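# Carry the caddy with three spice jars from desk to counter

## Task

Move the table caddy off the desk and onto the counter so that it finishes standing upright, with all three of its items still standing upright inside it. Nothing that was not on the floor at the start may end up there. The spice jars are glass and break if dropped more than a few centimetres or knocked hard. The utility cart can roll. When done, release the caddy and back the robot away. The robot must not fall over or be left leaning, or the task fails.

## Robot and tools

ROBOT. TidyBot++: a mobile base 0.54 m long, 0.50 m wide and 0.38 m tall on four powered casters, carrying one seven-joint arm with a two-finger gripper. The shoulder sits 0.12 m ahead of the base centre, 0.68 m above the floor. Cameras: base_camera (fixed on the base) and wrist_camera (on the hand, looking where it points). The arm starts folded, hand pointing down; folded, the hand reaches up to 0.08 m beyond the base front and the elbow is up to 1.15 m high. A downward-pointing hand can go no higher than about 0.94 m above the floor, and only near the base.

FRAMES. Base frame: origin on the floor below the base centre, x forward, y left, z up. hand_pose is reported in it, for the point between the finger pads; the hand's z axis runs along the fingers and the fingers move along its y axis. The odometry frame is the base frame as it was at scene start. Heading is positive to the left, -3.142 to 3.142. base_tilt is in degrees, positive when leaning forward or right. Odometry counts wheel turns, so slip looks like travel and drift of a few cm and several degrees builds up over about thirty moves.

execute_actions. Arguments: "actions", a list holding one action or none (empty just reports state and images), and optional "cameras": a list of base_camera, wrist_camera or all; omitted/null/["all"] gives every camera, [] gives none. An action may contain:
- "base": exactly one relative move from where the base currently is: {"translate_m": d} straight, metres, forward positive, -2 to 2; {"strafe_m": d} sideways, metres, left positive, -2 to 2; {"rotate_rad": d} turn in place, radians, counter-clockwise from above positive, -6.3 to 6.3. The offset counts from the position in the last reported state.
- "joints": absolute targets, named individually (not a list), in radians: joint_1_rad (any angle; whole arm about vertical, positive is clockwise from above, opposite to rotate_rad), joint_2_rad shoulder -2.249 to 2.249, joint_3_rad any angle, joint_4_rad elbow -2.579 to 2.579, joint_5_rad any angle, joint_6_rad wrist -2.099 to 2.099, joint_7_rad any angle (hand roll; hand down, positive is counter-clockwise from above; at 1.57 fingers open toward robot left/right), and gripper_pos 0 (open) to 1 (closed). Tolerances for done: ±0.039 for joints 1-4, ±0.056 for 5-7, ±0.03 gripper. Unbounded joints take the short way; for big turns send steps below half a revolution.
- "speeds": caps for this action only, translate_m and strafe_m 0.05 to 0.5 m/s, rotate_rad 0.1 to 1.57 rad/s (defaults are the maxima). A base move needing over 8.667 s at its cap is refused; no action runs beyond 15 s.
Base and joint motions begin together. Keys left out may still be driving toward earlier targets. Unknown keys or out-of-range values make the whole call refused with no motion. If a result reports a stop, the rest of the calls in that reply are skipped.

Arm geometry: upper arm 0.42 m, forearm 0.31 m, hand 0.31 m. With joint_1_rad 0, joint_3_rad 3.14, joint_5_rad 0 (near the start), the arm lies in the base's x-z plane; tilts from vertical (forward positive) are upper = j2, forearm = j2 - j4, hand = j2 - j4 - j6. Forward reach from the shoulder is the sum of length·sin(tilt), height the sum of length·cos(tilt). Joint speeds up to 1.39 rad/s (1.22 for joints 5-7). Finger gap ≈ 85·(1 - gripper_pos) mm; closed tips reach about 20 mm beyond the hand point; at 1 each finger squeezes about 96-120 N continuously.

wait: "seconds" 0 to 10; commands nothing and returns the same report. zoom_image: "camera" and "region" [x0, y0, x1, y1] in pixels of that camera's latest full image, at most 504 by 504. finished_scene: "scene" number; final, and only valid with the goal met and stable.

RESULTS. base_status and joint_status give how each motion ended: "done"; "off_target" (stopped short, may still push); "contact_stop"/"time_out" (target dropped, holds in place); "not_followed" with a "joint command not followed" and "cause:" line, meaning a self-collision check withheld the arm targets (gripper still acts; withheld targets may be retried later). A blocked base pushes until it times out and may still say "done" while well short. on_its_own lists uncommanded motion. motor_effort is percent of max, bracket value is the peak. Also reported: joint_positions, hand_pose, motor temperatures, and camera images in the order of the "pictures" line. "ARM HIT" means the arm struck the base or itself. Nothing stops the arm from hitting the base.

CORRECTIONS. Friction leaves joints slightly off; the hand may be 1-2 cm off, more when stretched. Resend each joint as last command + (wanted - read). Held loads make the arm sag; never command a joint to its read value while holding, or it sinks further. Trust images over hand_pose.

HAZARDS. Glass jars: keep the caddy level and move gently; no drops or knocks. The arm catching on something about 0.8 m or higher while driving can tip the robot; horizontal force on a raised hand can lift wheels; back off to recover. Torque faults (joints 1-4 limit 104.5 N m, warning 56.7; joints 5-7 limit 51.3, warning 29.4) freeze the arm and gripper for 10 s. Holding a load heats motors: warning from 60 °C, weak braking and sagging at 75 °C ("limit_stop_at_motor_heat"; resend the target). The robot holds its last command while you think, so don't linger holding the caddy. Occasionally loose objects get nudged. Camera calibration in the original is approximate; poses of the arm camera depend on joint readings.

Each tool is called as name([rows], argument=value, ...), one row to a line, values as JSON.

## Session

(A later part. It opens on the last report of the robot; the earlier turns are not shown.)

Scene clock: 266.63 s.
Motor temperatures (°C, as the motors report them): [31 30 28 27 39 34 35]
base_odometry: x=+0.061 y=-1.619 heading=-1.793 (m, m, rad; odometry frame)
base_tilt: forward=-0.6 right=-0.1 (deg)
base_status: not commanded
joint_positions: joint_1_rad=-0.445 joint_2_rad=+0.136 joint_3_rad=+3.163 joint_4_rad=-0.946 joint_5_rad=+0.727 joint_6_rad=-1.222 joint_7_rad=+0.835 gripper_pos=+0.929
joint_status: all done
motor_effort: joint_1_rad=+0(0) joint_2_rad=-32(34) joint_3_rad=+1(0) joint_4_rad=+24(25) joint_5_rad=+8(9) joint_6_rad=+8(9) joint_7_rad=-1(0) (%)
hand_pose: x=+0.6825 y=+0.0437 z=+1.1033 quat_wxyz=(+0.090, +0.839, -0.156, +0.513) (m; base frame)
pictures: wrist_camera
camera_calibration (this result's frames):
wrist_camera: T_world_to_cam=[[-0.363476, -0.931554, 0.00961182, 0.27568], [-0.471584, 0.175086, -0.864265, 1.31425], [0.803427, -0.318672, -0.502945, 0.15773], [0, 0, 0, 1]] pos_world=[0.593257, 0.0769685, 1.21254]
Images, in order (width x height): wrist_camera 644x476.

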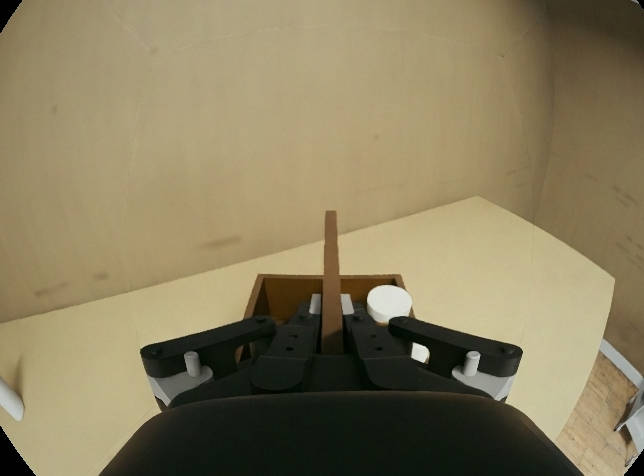

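execute_actions([
  {"joints": {"joint_4_rad": -1.003, "joint_5_rad": 0.803, "joint_6_rad": -1.117, "joint_7_rad": 0.767}},
], cameras=["wrist_camera"])

Scene clock: 272.53 s.
Motor temperatures (°C, as the motors report them): [31 30 28 27 39 35 35]
base_odometry: x=+0.061 y=-1.619 heading=-1.793 (m, m, rad; odometry frame)
base_tilt: forward=-0.6 right=-0.1 (deg)
base_status: not commanded
joint_positions: joint_1_rad=-0.445 joint_2_rad=+0.136 joint_3_rad=+3.163 joint_4_rad=-1.013 joint_5_rad=+0.756 joint_6_rad=-1.168 joint_7_rad=+0.791 gripper_pos=+0.929
joint_status: all done
motor_effort: joint_1_rad=+1(1) joint_2_rad=-33(34) joint_3_rad=+1(1) joint_4_rad=+25(26) joint_5_rad=+8(9) joint_6_rad=+8(8) joint_7_rad=-1(0) (%)
hand_pose: x=+0.6920 y=+0.0456 z=+1.0873 quat_wxyz=(+0.095, +0.837, -0.153, +0.517) (m; base frame)
pictures: wrist_camera
camera_calibration (this result's frames):
wrist_camera: T_world_to_cam=[[-0.363764, -0.931291, 0.0193099, 0.270738], [-0.465739, 0.163887, -0.869614, 1.30683], [0.806699, -0.325327, -0.493355, 0.130235], [0, 0, 0, 1]] pos_world=[0.602067, 0.0803317, 1.19546]
Images, in order (width x height): wrist_camera 644x476.

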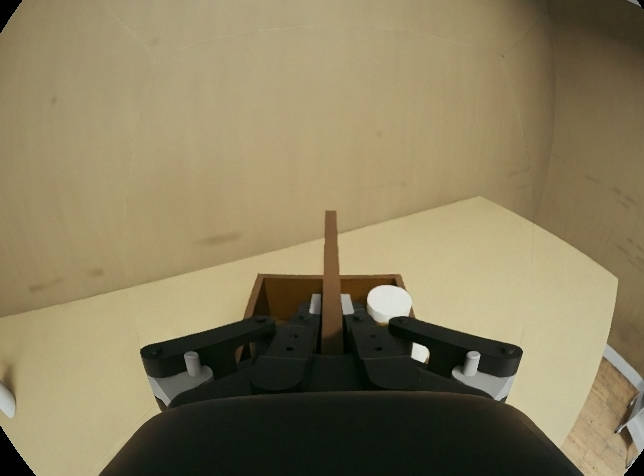

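execute_actions([
  {"joints": {"joint_4_rad": -1.043, "joint_5_rad": 0.815, "joint_6_rad": -1.088, "joint_7_rad": 0.737}},
], cameras=[])

Scene clock: 275.43 s.
Motor temperatures (°C, as the motors report them): [31 30 28 27 39 35 35]
base_odometry: x=+0.061 y=-1.619 heading=-1.793 (m, m, rad; odometry frame)
base_tilt: forward=-0.6 right=-0.1 (deg)
base_status: not commanded
joint_positions: joint_1_rad=-0.445 joint_2_rad=+0.137 joint_3_rad=+3.163 joint_4_rad=-1.053 joint_5_rad=+0.768 joint_6_rad=-1.138 joint_7_rad=+0.761 gripper_pos=+0.929
joint_status: all done
motor_effort: joint_1_rad=+1(0) joint_2_rad=-33(34) joint_3_rad=+0(1) joint_4_rad=+25(27) joint_5_rad=+9(9) joint_6_rad=+8(7) joint_7_rad=-1(0) (%)
hand_pose: x=+0.6968 y=+0.0479 z=+1.0758 quat_wxyz=(+0.094, +0.837, -0.153, +0.517) (m; base frame)
pictures: none
No camera images: the call's "cameras" was empty. Leave "cameras" out to get every camera's image.

execute_actions([
  {"joints": {"joint_4_rad": -1.083, "joint_5_rad": 0.828, "joint_6_rad": -1.060, "joint_7_rad": 0.706}},
], cameras=[])

Scene clock: 277.63 s.
Motor temperatures (°C, as the motors report them): [31 30 28 27 39 35 35]
base_odometry: x=+0.061 y=-1.619 heading=-1.793 (m, m, rad; odometry frame)
base_tilt: forward=-0.6 right=-0.1 (deg)
base_status: not commanded
joint_positions: joint_1_rad=-0.445 joint_2_rad=+0.137 joint_3_rad=+3.163 joint_4_rad=-1.093 joint_5_rad=+0.782 joint_6_rad=-1.108 joint_7_rad=+0.730 gripper_pos=+0.929
joint_status: all done
motor_effort: joint_1_rad=+0(1) joint_2_rad=-32(34) joint_3_rad=+1(1) joint_4_rad=+25(26) joint_5_rad=+9(9) joint_6_rad=+8(7) joint_7_rad=+0(0) (%)
hand_pose: x=+0.7009 y=+0.0498 z=+1.0645 quat_wxyz=(+0.094, +0.837, -0.153, +0.517) (m; base frame)
pictures: none
No camera images: the call's "cameras" was empty. Leave "cameras" out to get every camera's image.

execute_actions([
  {"joints": {"joint_4_rad": -1.123, "joint_5_rad": 0.842, "joint_6_rad": -1.033, "joint_7_rad": 0.674}},
], cameras=["wrist_camera"])

Scene clock: 280.20 s.
Motor temperatures (°C, as the motors report them): [31 30 28 27 39 35 35]
base_odometry: x=+0.061 y=-1.619 heading=-1.793 (m, m, rad; odometry frame)
base_tilt: forward=-0.6 right=-0.1 (deg)
base_status: not commanded
joint_positions: joint_1_rad=-0.445 joint_2_rad=+0.132 joint_3_rad=+3.163 joint_4_rad=-1.122 joint_5_rad=+0.803 joint_6_rad=-1.078 joint_7_rad=+0.700 gripper_pos=+0.929
joint_status: all done
motor_effort: joint_1_rad=+1(2) joint_2_rad=-30(33) joint_3_rad=+1(1) joint_4_rad=+24(25) joint_5_rad=+8(8) joint_6_rad=+7(8) joint_7_rad=-1(1) (%)
hand_pose: x=+0.7038 y=+0.0501 z=+1.0625 quat_wxyz=(+0.093, +0.832, -0.153, +0.525) (m; base frame)
pictures: wrist_camera
camera_calibration (this result's frames):
wrist_camera: T_world_to_cam=[[-0.362122, -0.932046, 0.0125313, 0.28568], [-0.448633, 0.162489, -0.878821, 1.28787], [0.817065, -0.323862, -0.476988, 0.0852401], [0, 0, 0, 1]] pos_world=[0.611587, 0.0846072, 1.16889]
Images, in order (width x height): wrist_camera 644x476.

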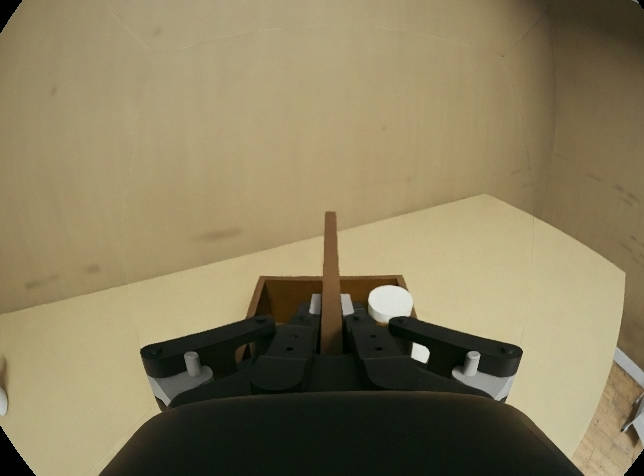

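execute_actions([
  {"joints": {"joint_2_rad": 0.128, "joint_5_rad": 0.82, "joint_6_rad": -1.065}},
], cameras=[])

execute_actions([
  {"joints": {"gripper_pos": 0.55}},
], cameras=["wrist_camera"])

Scene clock: 283.47 s.
Motor temperatures (°C, as the motors report them): [31 30 28 27 39 35 35]
base_odometry: x=+0.061 y=-1.619 heading=-1.793 (m, m, rad; odometry frame)
base_tilt: forward=-0.6 right=-0.1 (deg)
base_status: not commanded
joint_positions: joint_1_rad=-0.446 joint_2_rad=+0.132 joint_3_rad=+3.163 joint_4_rad=-1.122 joint_5_rad=+0.803 joint_6_rad=-1.078 joint_7_rad=+0.700 gripper_pos=+0.929
joint_status: all done
motor_effort: joint_1_rad=+1(2) joint_2_rad=-29(30) joint_3_rad=+2(2) joint_4_rad=+23(24) joint_5_rad=+7(7) joint_6_rad=+6(7) joint_7_rad=-1(1) (%)
hand_pose: x=+0.7040 y=+0.0508 z=+1.0620 quat_wxyz=(+0.093, +0.832, -0.153, +0.525) (m; base frame)
pictures: none
No camera images: the call's "cameras" was empty. Leave "cameras" out to get every camera's image.

Scene clock: 284.27 s.
Motor temperatures (°C, as the motors report them): [31 30 28 27 39 35 35]
base_odometry: x=+0.061 y=-1.619 heading=-1.793 (m, m, rad; odometry frame)
base_tilt: forward=-0.6 right=-0.1 (deg)
base_status: not commanded
joint_positions: joint_1_rad=-0.446 joint_2_rad=+0.132 joint_3_rad=+3.163 joint_4_rad=-1.122 joint_5_rad=+0.803 joint_6_rad=-1.078 joint_7_rad=+0.700 gripper_pos=+0.550
joint_status: all done
motor_effort: joint_1_rad=+0(1) joint_2_rad=-27(29) joint_3_rad=+1(1) joint_4_rad=+21(22) joint_5_rad=+6(7) joint_6_rad=+5(6) joint_7_rad=-1(1) (%)
hand_pose: x=+0.7038 y=+0.0507 z=+1.0623 quat_wxyz=(+0.093, +0.832, -0.153, +0.525) (m; base frame)
pictures: wrist_camera
camera_calibration (this result's frames):
wrist_camera: T_world_to_cam=[[-0.361096, -0.932441, 0.0127881, 0.285352], [-0.449093, 0.161864, -0.878701, 1.28784], [0.817267, -0.323038, -0.477201, 0.0853899], [0, 0, 0, 1]] pos_world=[0.611612, 0.0852038, 1.16872]
Images, in order (width x height): wrist_camera 644x476.

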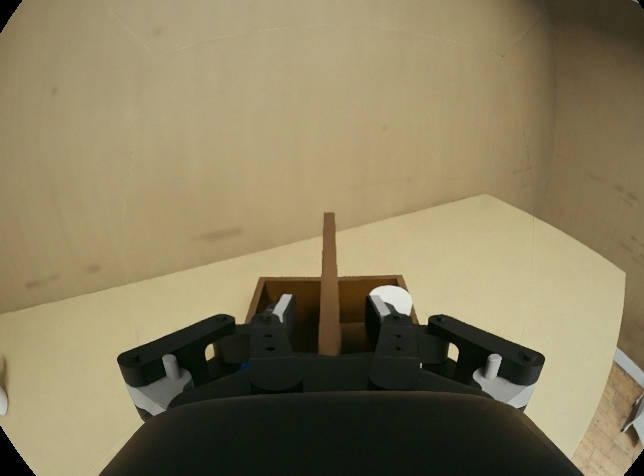

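execute_actions([
  {"joints": {"joint_4_rad": -0.93}},
], cameras=[])

execute_actions([
  {"base": {"translate_m": -0.5}, "joints": {"joint_1_rad": -0.6}},
], cameras=["wrist_camera"])

Scene clock: 288.30 s.
Motor temperatures (°C, as the motors report them): [31 30 28 27 39 35 35]
base_odometry: x=+0.061 y=-1.619 heading=-1.793 (m, m, rad; odometry frame)
base_tilt: forward=-0.6 right=-0.1 (deg)
base_status: not commanded
joint_positions: joint_1_rad=-0.446 joint_2_rad=+0.129 joint_3_rad=+3.163 joint_4_rad=-0.942 joint_5_rad=+0.803 joint_6_rad=-1.078 joint_7_rad=+0.700 gripper_pos=+0.550
joint_status: all done
motor_effort: joint_1_rad=+0(0) joint_2_rad=-26(29) joint_3_rad=+0(0) joint_4_rad=+20(22) joint_5_rad=+5(6) joint_6_rad=+6(6) joint_7_rad=-1(1) (%)
hand_pose: x=+0.7011 y=+0.0498 z=+1.1537 quat_wxyz=(+0.048, +0.789, -0.179, +0.586) (m; base frame)
pictures: none
No camera images: the call's "cameras" was empty. Leave "cameras" out to get every camera's image.

Scene clock: 290.73 s.
Motor temperatures (°C, as the motors report them): [31 30 28 27 39 35 35]
base_odometry: x=+0.171 y=-1.131 heading=-1.793 (m, m, rad; odometry frame)
base_tilt: forward=-0.6 right=-0.1 (deg)
base_status: done
joint_positions: joint_1_rad=-0.597 joint_2_rad=+0.123 joint_3_rad=+3.163 joint_4_rad=-0.941 joint_5_rad=+0.803 joint_6_rad=-1.078 joint_7_rad=+0.700 gripper_pos=+0.550
joint_status: all done
motor_effort: joint_1_rad=+1(2) joint_2_rad=-26(31) joint_3_rad=+1(2) joint_4_rad=+20(21) joint_5_rad=+5(6) joint_6_rad=+6(6) joint_7_rad=-1(1) (%)
hand_pose: x=+0.6849 y=+0.1352 z=+1.1569 quat_wxyz=(+0.002, +0.798, -0.121, +0.590) (m; base frame)
pictures: wrist_camera
camera_calibration (this result's frames):
wrist_camera: T_world_to_cam=[[-0.20781, -0.970599, -0.121457, 0.41154], [-0.325088, 0.18564, -0.927284, 1.31682], [0.922568, -0.153215, -0.354108, -0.064218], [0, 0, 0, 1]] pos_world=[0.572851, 0.145147, 1.24831]
Images, in order (width x height): wrist_camera 644x476.

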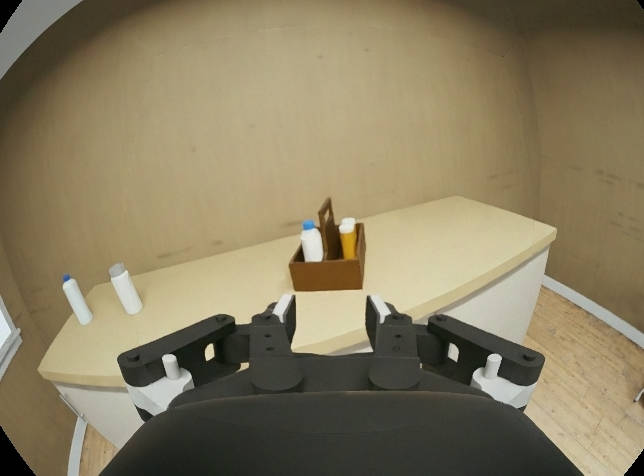

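The caddy is on the counter with all three objects upright.

finished_scene(scene=1)

The scene is finished: the task was done.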